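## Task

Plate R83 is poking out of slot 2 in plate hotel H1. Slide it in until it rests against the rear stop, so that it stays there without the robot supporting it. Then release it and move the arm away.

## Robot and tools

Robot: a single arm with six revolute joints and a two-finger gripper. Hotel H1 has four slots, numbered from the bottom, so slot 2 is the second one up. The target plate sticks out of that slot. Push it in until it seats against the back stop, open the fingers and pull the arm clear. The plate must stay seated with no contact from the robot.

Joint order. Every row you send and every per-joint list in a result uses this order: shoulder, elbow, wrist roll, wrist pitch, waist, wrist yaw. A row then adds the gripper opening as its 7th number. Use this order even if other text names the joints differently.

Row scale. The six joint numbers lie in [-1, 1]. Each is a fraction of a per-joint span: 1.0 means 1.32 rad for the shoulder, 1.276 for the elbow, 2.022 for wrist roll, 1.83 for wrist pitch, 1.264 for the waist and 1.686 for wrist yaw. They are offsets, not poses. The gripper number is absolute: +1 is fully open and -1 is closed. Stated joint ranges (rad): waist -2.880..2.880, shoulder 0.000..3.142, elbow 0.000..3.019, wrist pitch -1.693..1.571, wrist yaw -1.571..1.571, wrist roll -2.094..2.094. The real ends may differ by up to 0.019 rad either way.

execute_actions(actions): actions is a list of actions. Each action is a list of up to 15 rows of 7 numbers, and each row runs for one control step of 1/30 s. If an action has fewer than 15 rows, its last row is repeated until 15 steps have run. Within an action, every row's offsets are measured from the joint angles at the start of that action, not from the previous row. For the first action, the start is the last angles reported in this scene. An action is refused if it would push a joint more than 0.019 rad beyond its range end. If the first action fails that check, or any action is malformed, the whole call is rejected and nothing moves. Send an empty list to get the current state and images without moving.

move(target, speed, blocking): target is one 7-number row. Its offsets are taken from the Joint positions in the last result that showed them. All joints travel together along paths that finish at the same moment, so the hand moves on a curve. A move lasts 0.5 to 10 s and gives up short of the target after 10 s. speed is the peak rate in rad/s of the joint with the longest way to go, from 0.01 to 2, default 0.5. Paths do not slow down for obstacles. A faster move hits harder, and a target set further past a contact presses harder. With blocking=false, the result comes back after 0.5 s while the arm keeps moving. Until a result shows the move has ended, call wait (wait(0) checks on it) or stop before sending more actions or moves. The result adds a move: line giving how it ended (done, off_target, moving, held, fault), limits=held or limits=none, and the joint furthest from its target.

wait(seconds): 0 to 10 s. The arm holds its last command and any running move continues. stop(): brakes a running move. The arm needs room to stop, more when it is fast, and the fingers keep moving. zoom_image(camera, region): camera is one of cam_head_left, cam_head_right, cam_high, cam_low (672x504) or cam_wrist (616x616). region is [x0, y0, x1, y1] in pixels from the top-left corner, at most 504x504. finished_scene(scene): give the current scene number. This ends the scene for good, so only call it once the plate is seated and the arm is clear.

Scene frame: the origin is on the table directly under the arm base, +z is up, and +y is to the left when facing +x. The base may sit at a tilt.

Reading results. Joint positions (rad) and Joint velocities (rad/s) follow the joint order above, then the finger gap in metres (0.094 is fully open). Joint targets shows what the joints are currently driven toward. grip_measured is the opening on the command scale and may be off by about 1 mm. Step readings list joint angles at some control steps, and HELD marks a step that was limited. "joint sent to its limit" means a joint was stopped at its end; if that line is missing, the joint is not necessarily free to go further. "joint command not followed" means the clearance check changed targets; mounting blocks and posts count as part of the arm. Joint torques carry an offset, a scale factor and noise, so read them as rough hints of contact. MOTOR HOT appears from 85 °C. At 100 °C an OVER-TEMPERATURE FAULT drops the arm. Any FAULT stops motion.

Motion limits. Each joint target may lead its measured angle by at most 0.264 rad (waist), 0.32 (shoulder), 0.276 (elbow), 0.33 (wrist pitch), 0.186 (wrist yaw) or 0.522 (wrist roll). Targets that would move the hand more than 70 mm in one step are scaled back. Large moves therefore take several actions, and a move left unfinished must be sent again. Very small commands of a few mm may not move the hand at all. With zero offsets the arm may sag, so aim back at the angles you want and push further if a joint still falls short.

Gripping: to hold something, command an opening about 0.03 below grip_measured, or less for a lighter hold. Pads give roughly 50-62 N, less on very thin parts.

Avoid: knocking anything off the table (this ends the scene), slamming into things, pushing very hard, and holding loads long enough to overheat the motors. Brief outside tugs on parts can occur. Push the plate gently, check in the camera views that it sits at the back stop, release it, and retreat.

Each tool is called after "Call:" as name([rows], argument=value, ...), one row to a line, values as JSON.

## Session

Call:
execute_actions(actions=[])

Scene clock: 0.00 s.
grip_measured=+1.000
Joint names: [shoulder, elbow, wrist roll, wrist pitch, waist, wrist yaw]
Joint positions: [ 1.899  1.464  1.997 -1.026 -1.578 -0.435  0.094]
Joint velocities: [-0.015  0.002 -0.139 -0.002 -0.005 -0.007  0.   ]
Joint torques (N m, as the arm reports them, + toward a larger angle): no reading
Motor temperatures (°C, as the motors report them): [25 32 23 22 23 21]
Joint targets: [1.902 1.485 1.997 -1.025 -1.578 -0.435]

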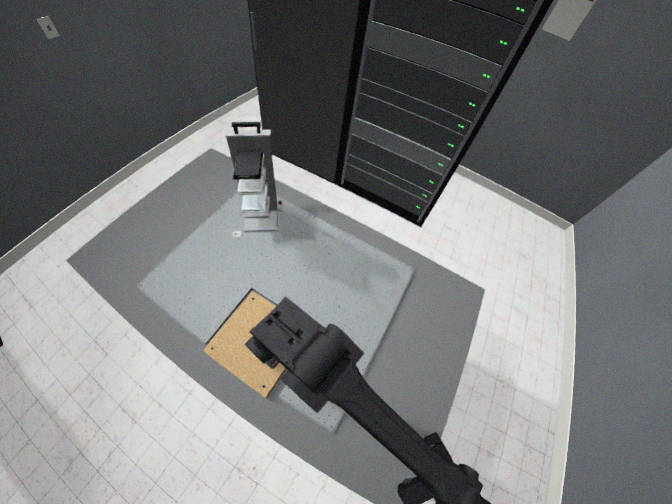

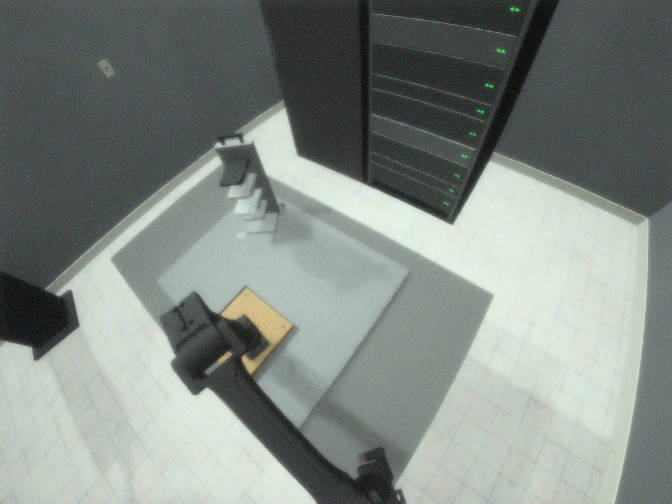

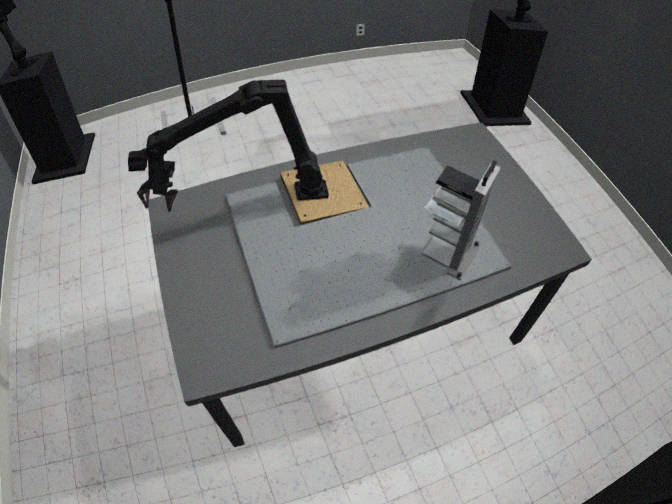

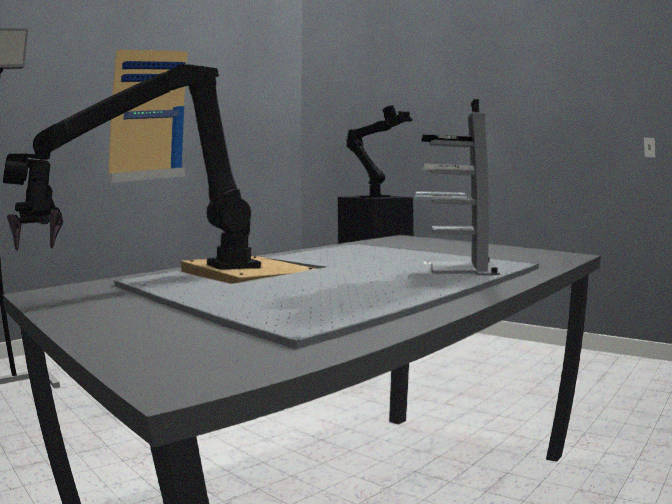

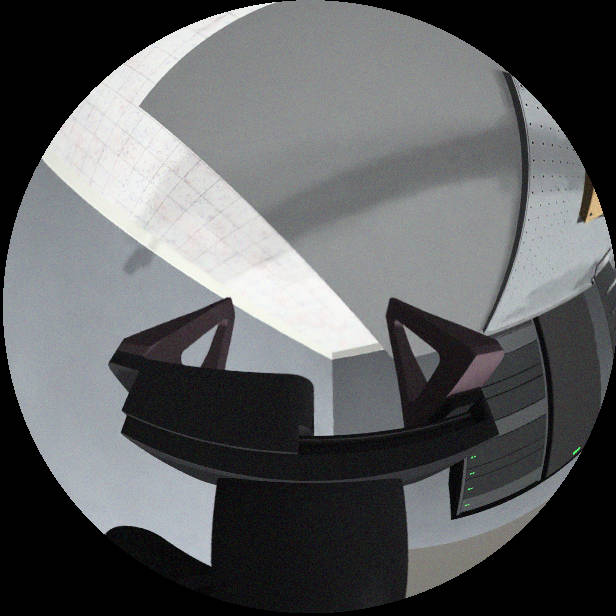

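Call:
zoom_image(camera="cam_high", region=[390, 130, 520, 290])

Call:
zoom_image(camera="cam_low", region=[395, 90, 515, 285])

Call:
zoom_image(camera="cam_head_left", region=[200, 110, 310, 250])

Call:
zoom_image(camera="cam_head_right", region=[195, 120, 305, 250])

Region (390, 130, 520, 290) of cam_high's 672x504 image, scaled by 3.150, with more detail than that image has; it fills the left 410 columns of this view, and the rest is white.

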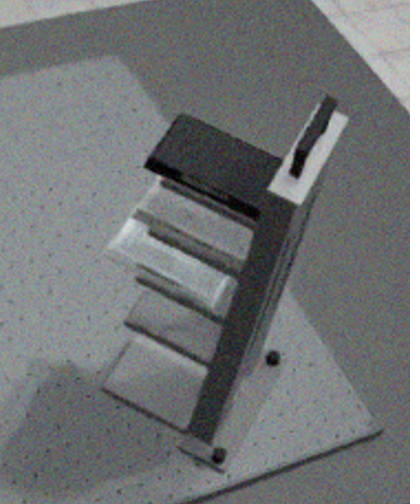

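Region (395, 90, 515, 285) of cam_low's 672x504 image, scaled by 2.585, with more detail than that image has; it fills the left 310 columns of this view, and the rest is white.

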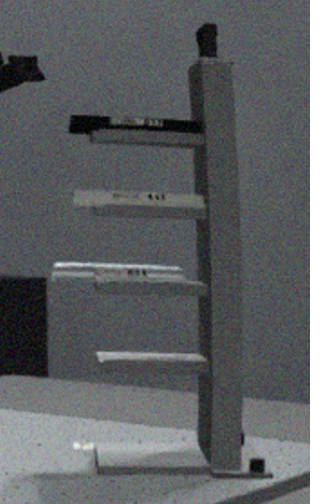

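Region (200, 110, 310, 250) of cam_head_left's 672x504 image, scaled by 3.600, with more detail than that image has; it fills the left 396 columns of this view, and the rest is white.

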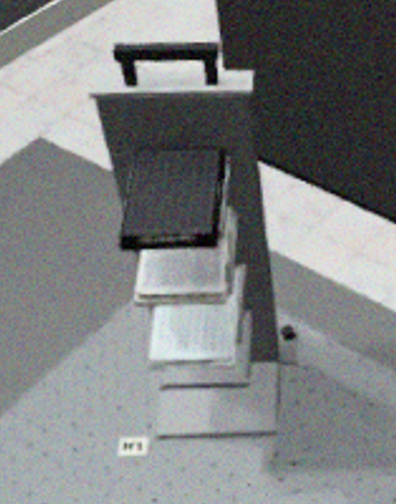

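Region (195, 120, 305, 250) of cam_head_right's 672x504 image, scaled by 3.877, with more detail than that image has; it fills the left 426 columns of this view, and the rest is white.

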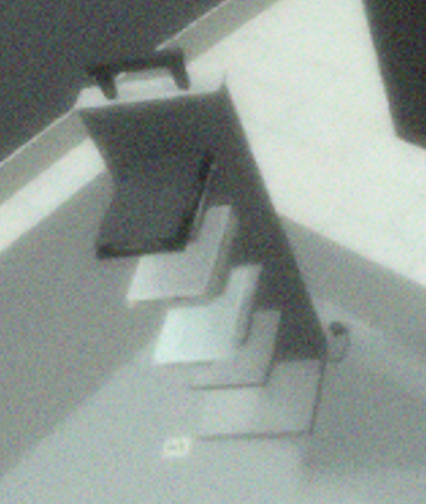

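Call:
move(target=[-0.49, -0.67, -0.6, 0.55, 1.0, 0.24, 0.0], speed=1.5)

Scene clock: 121.97 s.
grip_measured=+0.002
Joint names: [shoulder, elbow, wrist roll, wrist pitch, waist, wrist yaw]
Joint positions: [ 1.242  0.62   0.793 -0.046 -0.308 -0.033  0.047]
Joint velocities: [-0.005 -0.007  0.022 -0.022 -0.005 -0.066  0.001]
Joint torques (N m, as the arm reports them, + toward a larger angle): [-8.01  9.2   0.01  2.88  1.08  0.36]
Motor temperatures (°C, as the motors report them): [29 38 23 22 23 21]
Joint targets: [1.252 0.610 0.784 -0.020 -0.314 -0.031]
move: off_target; limits=none; farthest joint: the wrist pitch, 0.027 radians from its target (1.007 radians at the start)

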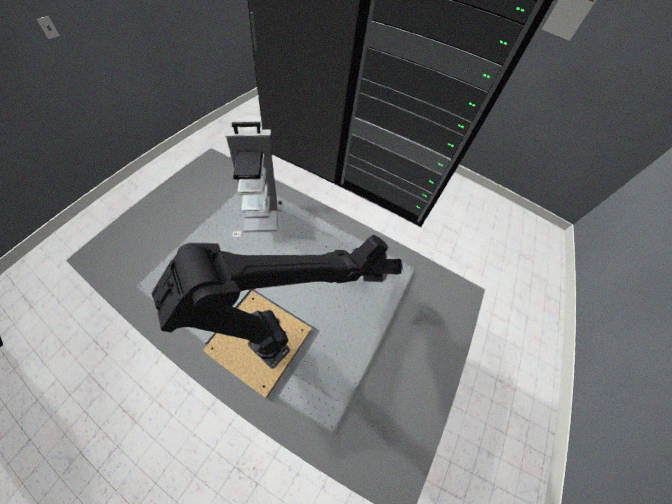

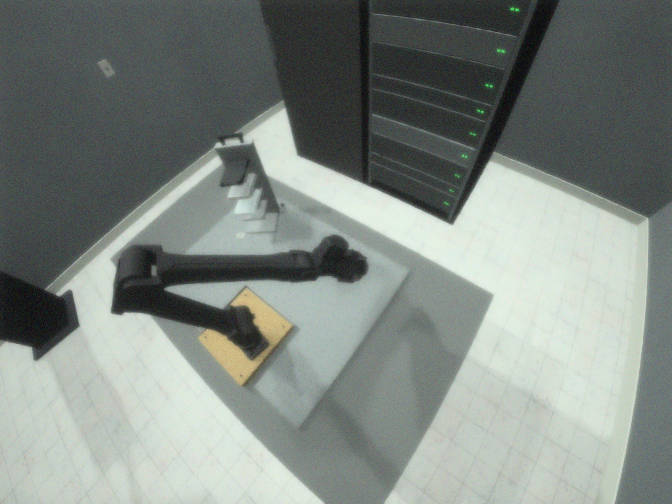

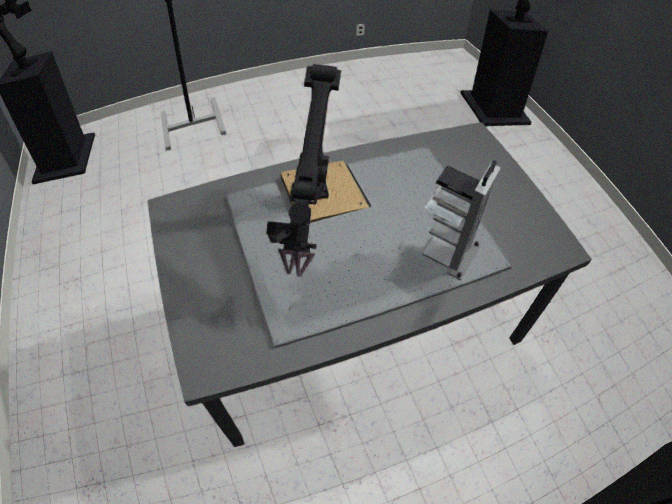

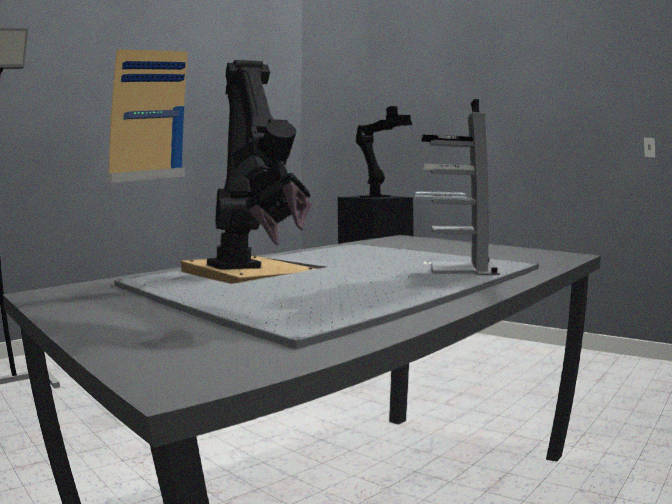

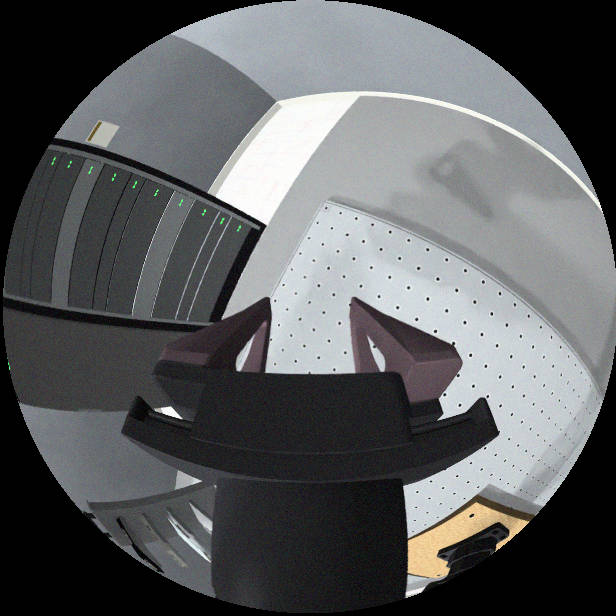

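Call:
execute_actions(actions=[])

Scene clock: 146.20 s.
grip_measured=+0.002
Joint names: [shoulder, elbow, wrist roll, wrist pitch, waist, wrist yaw]
Joint positions: [ 1.242  0.62   0.792 -0.046 -0.308 -0.033  0.047]
Joint velocities: [-0.005  0.002  0.051 -0.017 -0.005  0.037 -0.001]
Joint torques (N m, as the arm reports them, + toward a larger angle): [-8.01  9.17 -0.01  2.89  1.09  0.36]
Motor temperatures (°C, as the motors report them): [28 36 23 22 23 21]
Joint targets: [1.252 0.610 0.784 -0.020 -0.314 -0.031]

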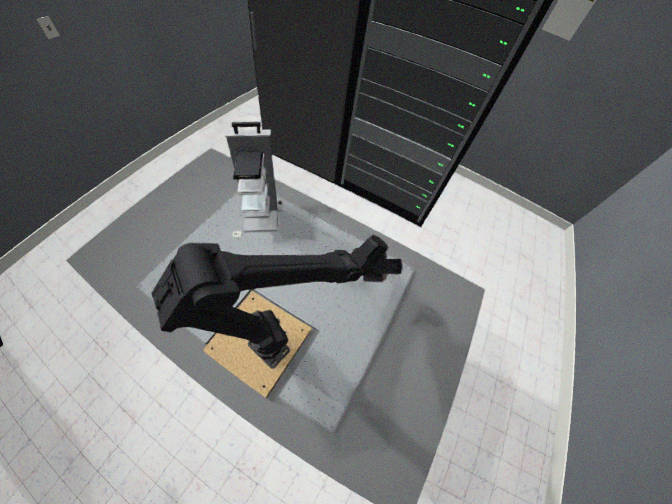

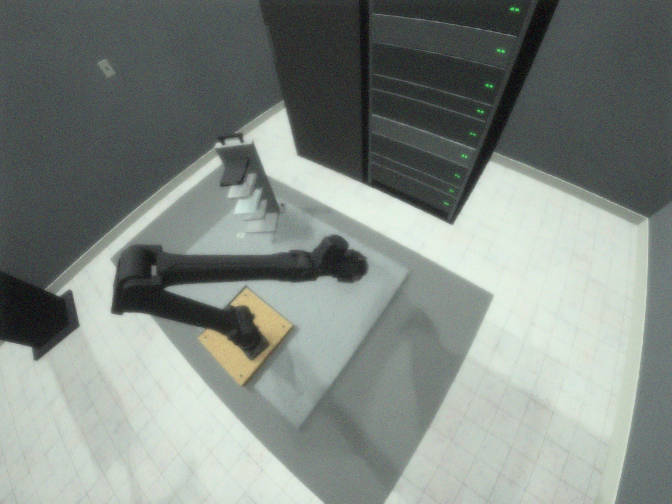

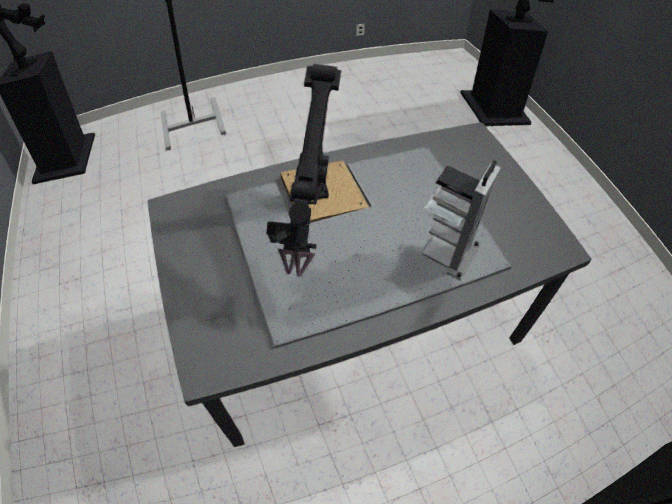

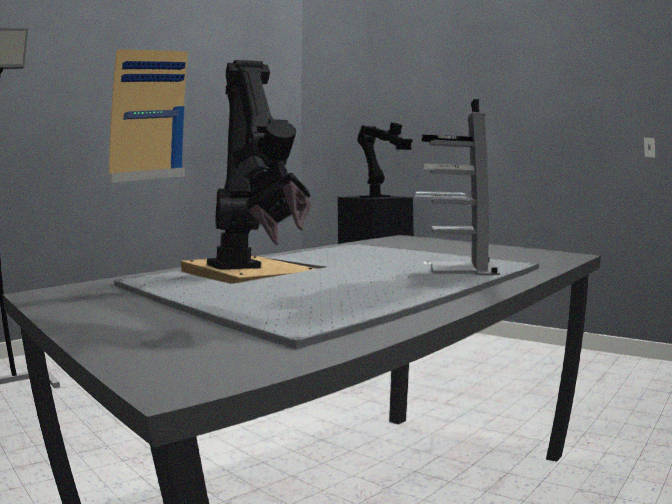

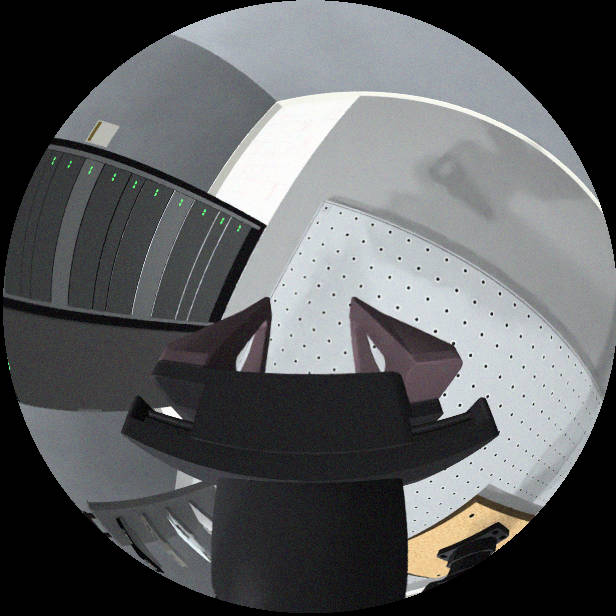

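Call:
move(target=[-0.280, -0.359, -0.396, 0.395, 1.0, 0.126, 0.0], speed=1.3)

Scene clock: 161.70 s.
grip_measured=+0.002
Joint names: [shoulder, elbow, wrist roll, wrist pitch, waist, wrist yaw]
Joint positions: [ 0.876  0.173 -0.001  0.648  0.954  0.177  0.047]
Joint velocities: [-0.005 -0.012 -0.066  0.032  0.005 -0.154 -0.   ]
Joint torques (N m, as the arm reports them, + toward a larger angle): [-3.06  8.31  0.03  3.16  2.21  0.33]
Motor temperatures (°C, as the motors report them): [27 36 23 22 23 21]
Joint targets: [0.872 0.162 -0.009 0.676 0.956 0.180]
move: off_target; limits=none; farthest joint: the wrist pitch, 0.028 radians from its target (0.723 radians at the start)

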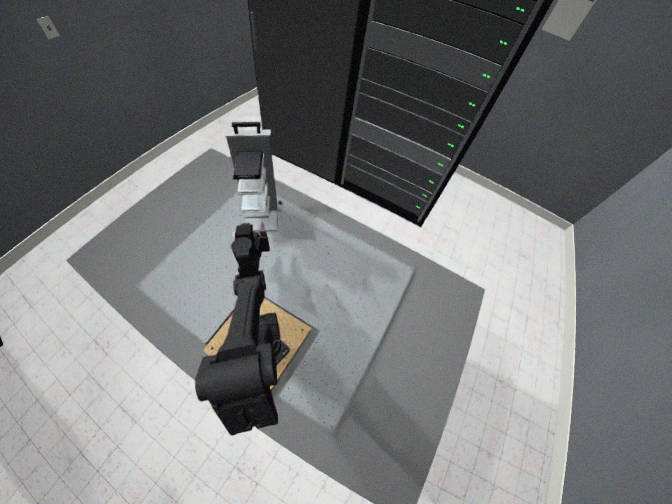

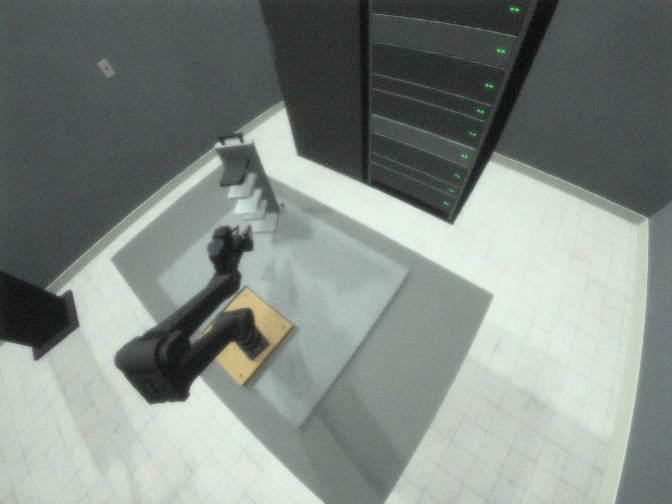

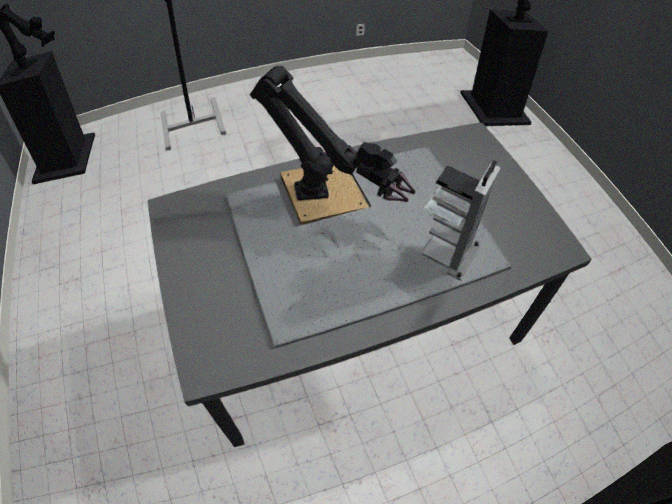

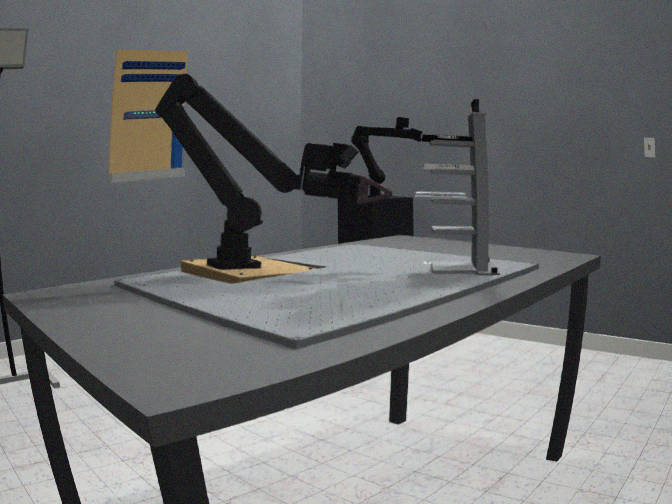

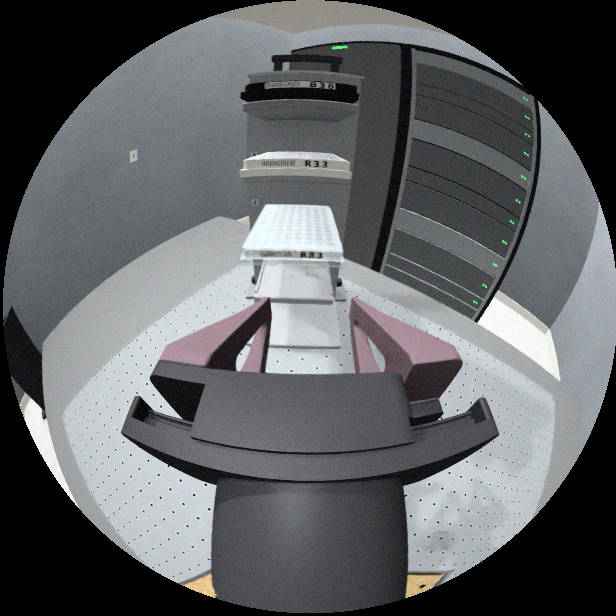

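Call:
zoom_image(camera="cam_wrist", region=[210, 130, 410, 330])

Call:
zoom_image(camera="cam_low", region=[350, 150, 490, 230])

Call:
zoom_image(camera="cam_high", region=[350, 140, 510, 260])

Region (210, 130, 410, 330) of cam_wrist's 616x616 image, scaled by 2.520, with more detail than that image has.

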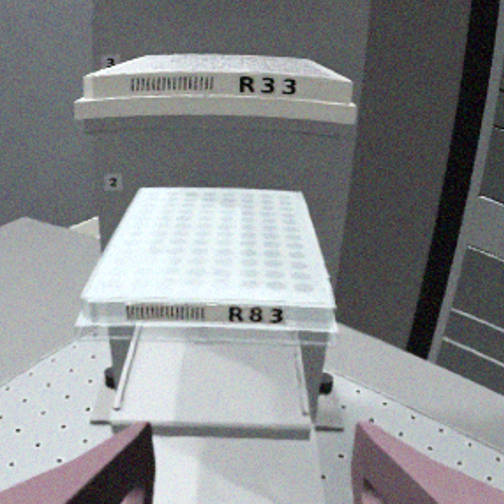

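Region (350, 150, 490, 230) of cam_low's 672x504 image, scaled by 3.600, with more detail than that image has; it fills the top 288 rows of this view, and the rest is white.

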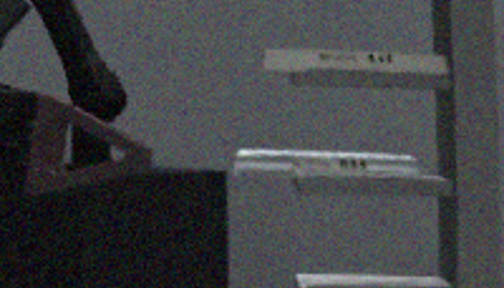

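Region (350, 140, 510, 260) of cam_high's 672x504 image, scaled by 3.150, with more detail than that image has; it fills the top 378 rows of this view, and the rest is white.

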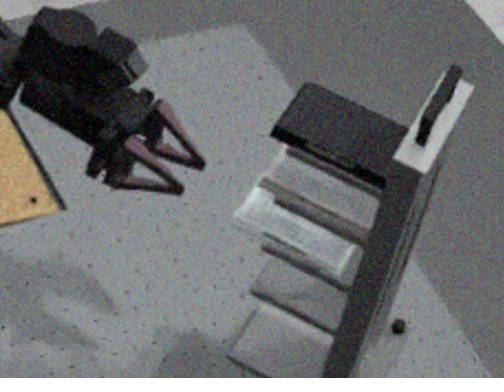

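Call:
move(target=[0.162, 0.1105, -0.004, 0.0754, 0.0198, 0.0024, 0.0], speed=0.3)

Scene clock: 265.00 s.
grip_measured=+0.002
Joint names: [shoulder, elbow, wrist roll, wrist pitch, waist, wrist yaw]
Joint positions: [ 1.083  0.272 -0.001  0.758  0.97   0.178  0.047]
Joint velocities: [-0.015 -0.012  0.051 -0.017 -0.005 -0.037 -0.   ]
Joint torques (N m, as the arm reports them, + toward a larger angle): [-4.8  13.03  0.04  3.25  2.74  0.33]
Motor temperatures (°C, as the motors report them): [27 35 23 22 23 21]
Joint targets: [1.090 0.314 -0.008 0.786 0.979 0.181]
move: off_target; limits=none; farthest joint: the elbow, 0.042 radians from its target (0.141 radians at the start)

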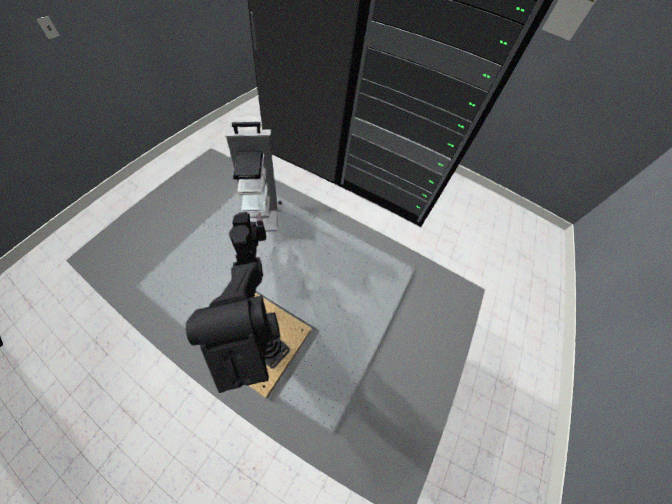

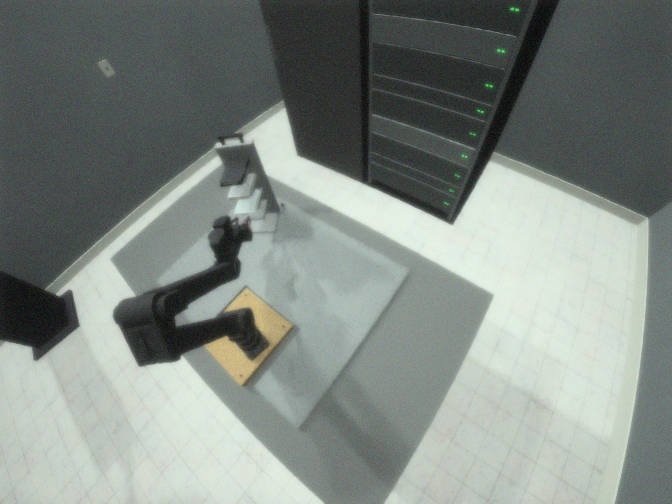

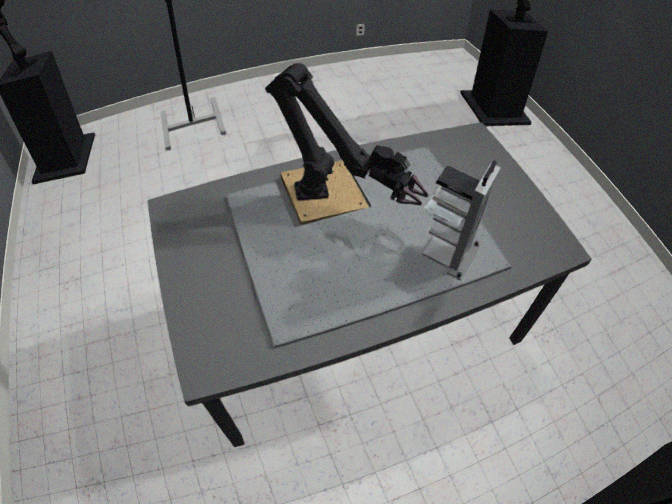

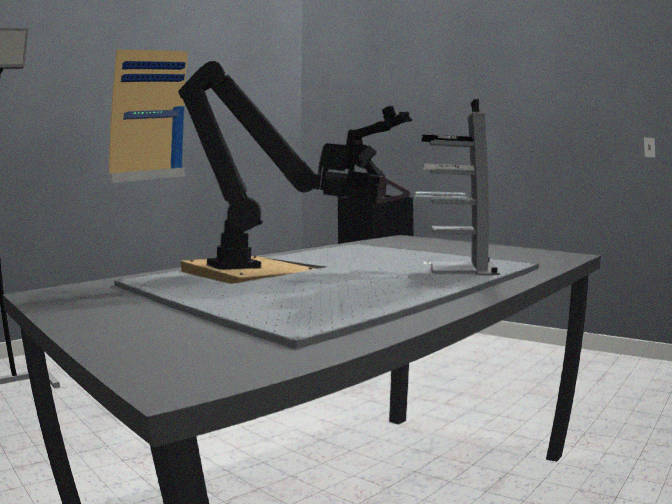

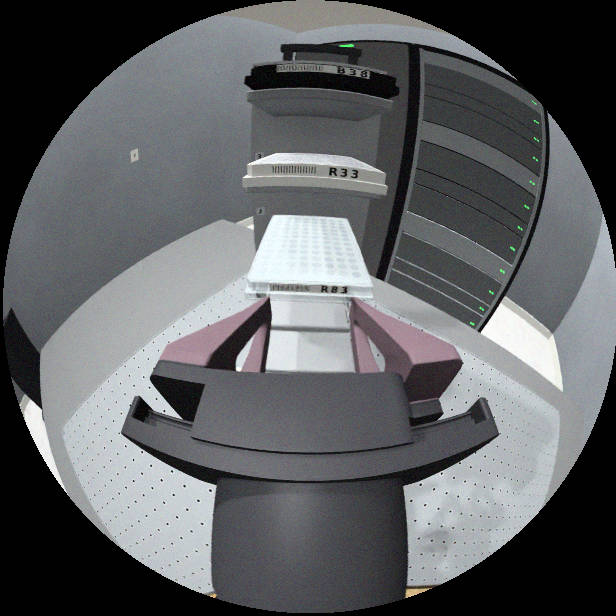

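Call:
zoom_image(camera="cam_wrist", region=[220, 190, 400, 340])

Call:
zoom_image(camera="cam_low", region=[370, 160, 490, 220])

Call:
zoom_image(camera="cam_high", region=[380, 150, 500, 250])

Region (220, 190, 400, 340) of cam_wrist's 616x616 image, scaled by 2.800, with more detail than that image has.

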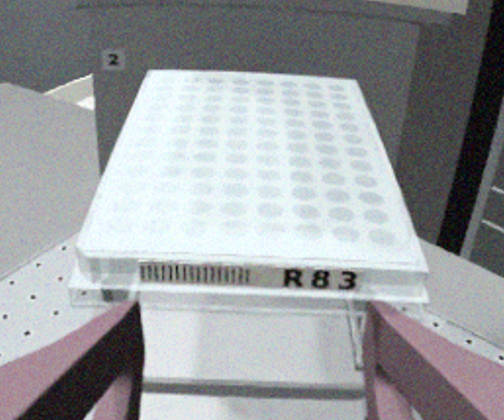

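Region (370, 160, 490, 220) of cam_low's 672x504 image, scaled by 4.200, with more detail than that image has.

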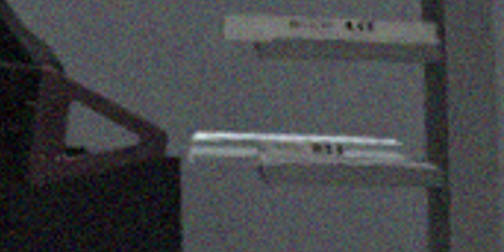

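Region (380, 150, 500, 250) of cam_high's 672x504 image, scaled by 4.200, with more detail than that image has.

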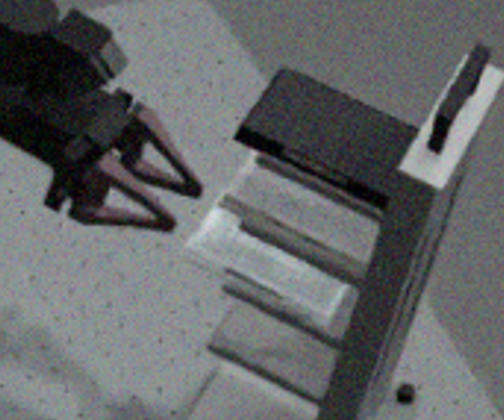

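Call:
execute_actions([
  [[0.0066,0.0345,0.000,0.0157,0.005,0.001,0.0],[0.0086,0.0357,0.003,0.0163,0.003,0.0005,0.0],[0.0111,0.0372,0.006,0.0171,0.001,0.0,0.0],[0.0141,0.0390,0.009,0.0179,-0.001,-0.0005,0.0],[0.0170,0.0407,0.012,0.0188,-0.003,-0.001,0.0],[0.0199,0.0425,0.015,0.0197,-0.004,-0.0015,0.0],[0.0228,0.0442,0.018,0.0206,-0.005,-0.002,0.0],[0.0257,0.0460,0.021,0.0215,-0.0055,-0.0023,0.0],[0.0286,0.0477,0.024,0.0223,-0.006,-0.0026,0.0],[0.0320,0.0497,0.027,0.0233,-0.0065,-0.0029,0.0],[0.0349,0.0515,0.027,0.0242,-0.007,-0.0032,0.0],[0.0378,0.0533,0.027,0.0251,-0.0075,-0.0035,0.0],[0.0411,0.0553,0.027,0.0261,-0.008,-0.0038,0.0],[0.0441,0.0570,0.027,0.0270,-0.0085,-0.004,0.0],[0.0470,0.0588,0.027,0.0279,-0.009,-0.0042,0.0]],
  [[0.0149,0.0394,0.0045,0.0182,-0.0068,-0.0021,0.0],[0.0177,0.0413,0.0045,0.0189,-0.0072,-0.0024,0.0],[0.0205,0.0431,0.0045,0.0197,-0.0076,-0.0027,0.0],[0.0232,0.0449,0.0045,0.0204,-0.0080,-0.0030,0.0],[0.0260,0.0468,0.0045,0.0211,-0.0084,-0.0034,0.0],[0.0288,0.0486,0.0045,0.0219,-0.0089,-0.0037,0.0],[0.0316,0.0504,0.0045,0.0226,-0.0093,-0.0040,0.0],[0.0343,0.0523,0.0045,0.0233,-0.0097,-0.0043,0.0],[0.0371,0.0541,0.0045,0.0240,-0.0101,-0.0046,0.0],[0.0399,0.0559,0.0045,0.0248,-0.0105,-0.0049,0.0],[0.0427,0.0577,0.0045,0.0255,-0.0110,-0.0053,0.0],[0.0455,0.0596,0.0045,0.0262,-0.0114,-0.0056,0.0],[0.0482,0.0614,0.0045,0.0270,-0.0118,-0.0059,0.0],[0.0510,0.0632,0.0045,0.0277,-0.0122,-0.0062,0.0],[0.0538,0.0651,0.0045,0.0284,-0.0127,-0.0065,0.0]],
])

Scene clock: 355.60 s.
grip_measured=+0.002
Joint names: [shoulder, elbow, wrist roll, wrist pitch, waist, wrist yaw]
Joint positions: [1.178 0.33  0.04  0.799 0.964 0.167 0.047]
Joint velocities: [ 0.103  0.076 -0.007  0.017 -0.005  0.007  0.   ]
Joint torques (N m, as the arm reports them, + toward a larger angle): [-6.23 13.19  0.19  3.18  1.26  0.1 ]
Motor temperatures (°C, as the motors report them): [27 39 23 22 23 21]
Joint targets: [1.198 0.380 0.048 0.830 0.953 0.163]
Step readings (joint positions; steps 1 to 15: 1st action; 16 to 30: 2nd action):
0: [1.083 0.272 -0.001 0.758 0.970 0.178]
1: [1.083 0.272 -0.001 0.758 0.970 0.178]
2: [1.083 0.272 -0.001 0.758 0.970 0.178]
4: [1.084 0.272 0.001 0.760 0.970 0.178]
8: [1.096 0.278 0.015 0.766 0.970 0.178]
15: [1.127 0.297 0.039 0.778 0.969 0.174]
16: [1.130 0.299 0.040 0.779 0.969 0.174]
17: [1.133 0.301 0.040 0.781 0.969 0.173]
19: [1.139 0.304 0.040 0.784 0.969 0.172]
23: [1.152 0.313 0.040 0.790 0.968 0.170]
30: Joint positions above

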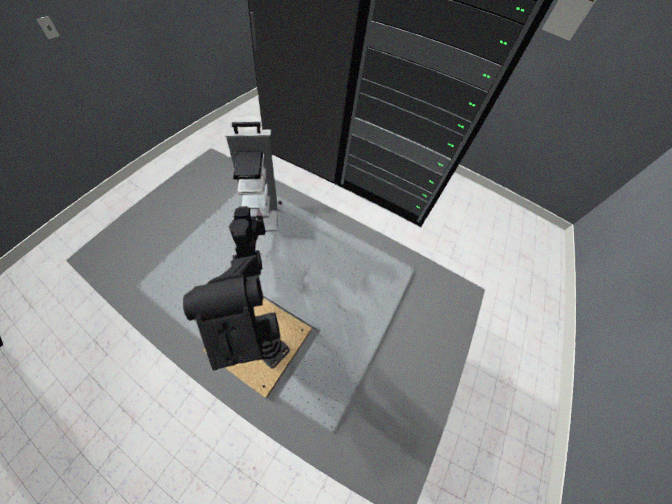

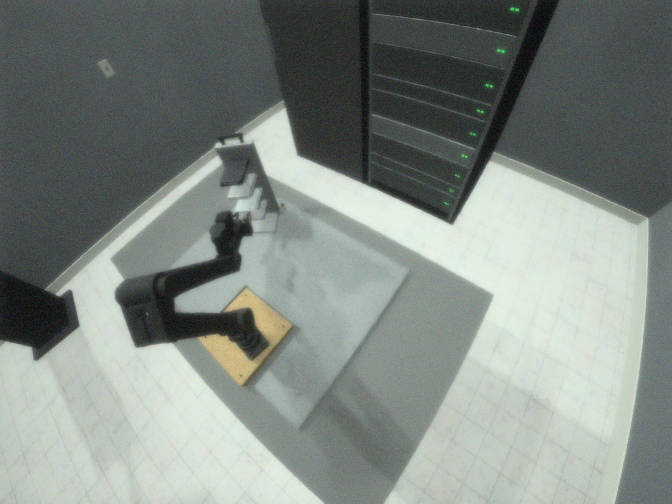

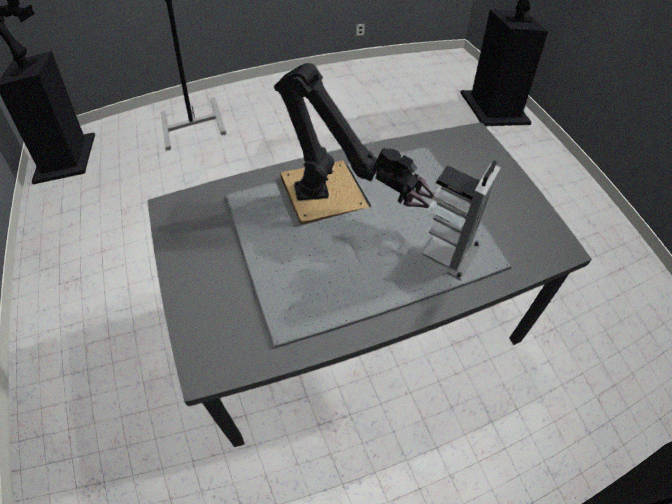

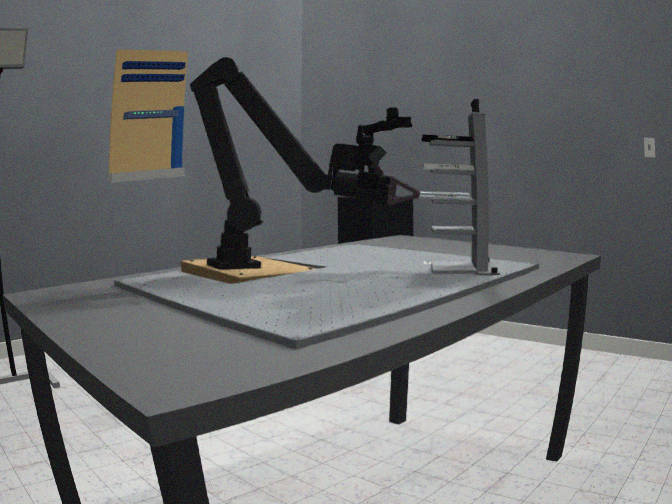

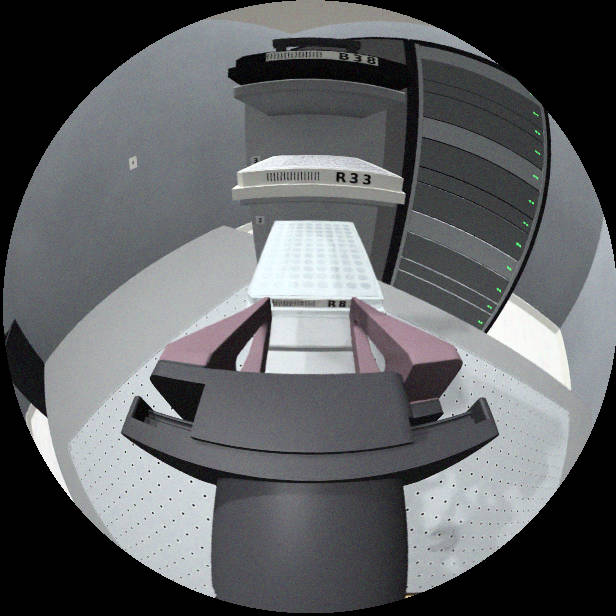

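Call:
execute_actions(actions=[])

Call:
zoom_image(camera="cam_low", region=[380, 155, 500, 215])

Call:
zoom_image(camera="cam_wrist", region=[220, 190, 400, 340])

Scene clock: 361.30 s.
grip_measured=+0.002
Joint names: [shoulder, elbow, wrist roll, wrist pitch, waist, wrist yaw]
Joint positions: [1.186 0.336 0.04  0.802 0.963 0.166 0.047]
Joint velocities: [-0.005  0.002 -0.066  0.002 -0.015 -0.081  0.   ]
Joint torques (N m, as the arm reports them, + toward a larger angle): [-5.89 12.91  0.19  3.16  1.26  0.1 ]
Motor temperatures (°C, as the motors report them): [27 39 23 22 23 21]
Joint targets: [1.198 0.380 0.048 0.830 0.953 0.163]

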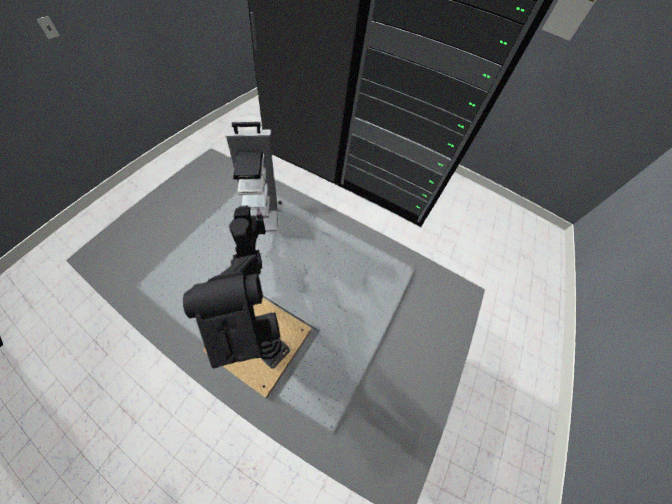

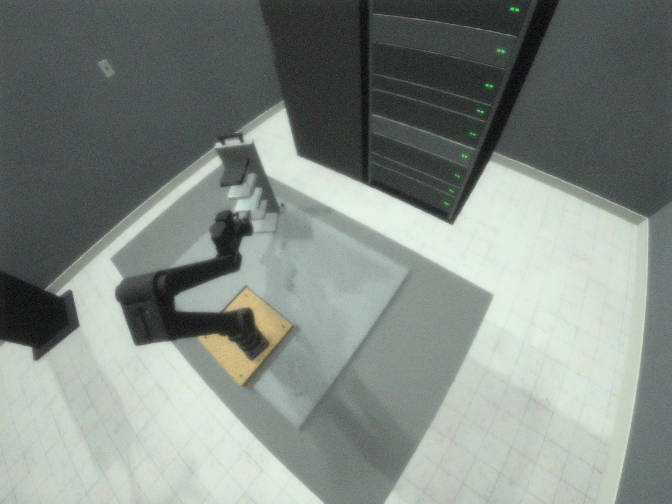

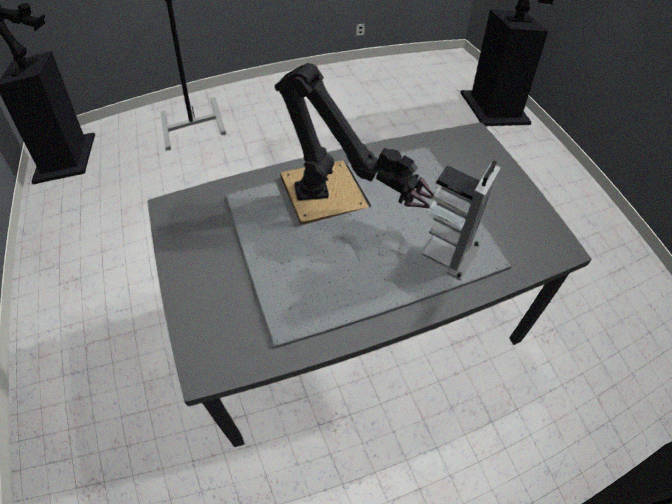

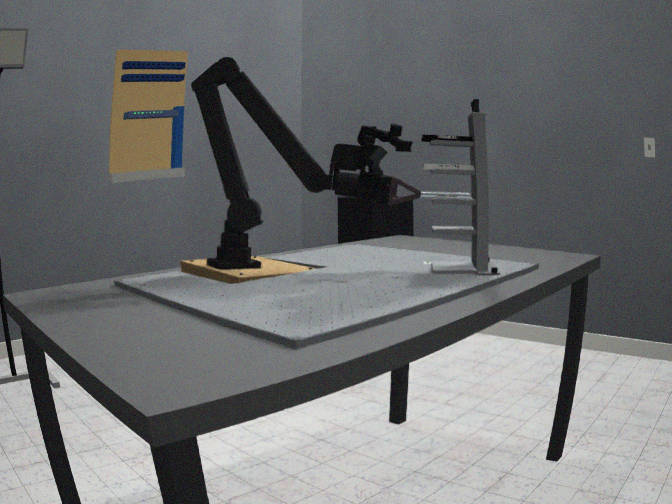

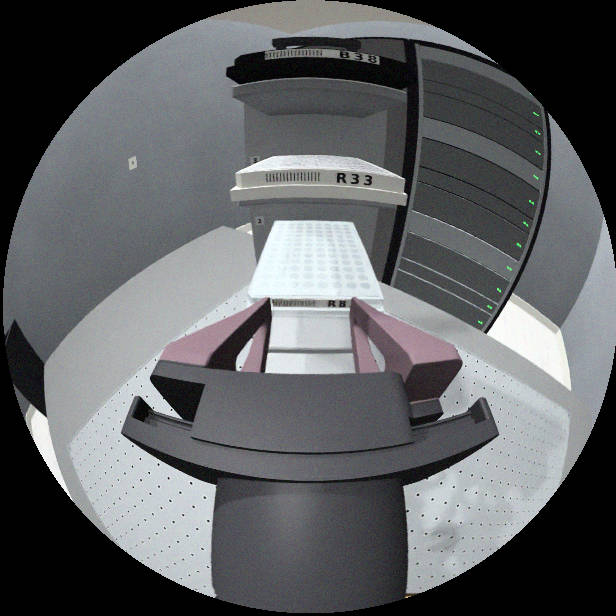

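Region (380, 155, 500, 215) of cam_low's 672x504 image, scaled by 4.200, with more detail than that image has.

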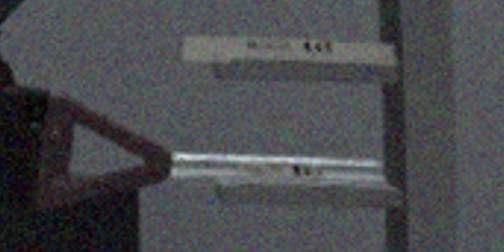

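Region (220, 190, 400, 340) of cam_wrist's 616x616 image, scaled by 2.800, with more detail than that image has.

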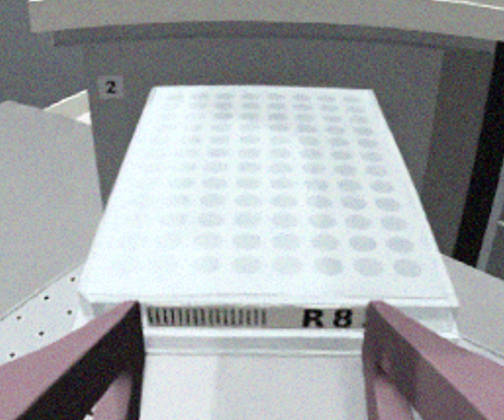

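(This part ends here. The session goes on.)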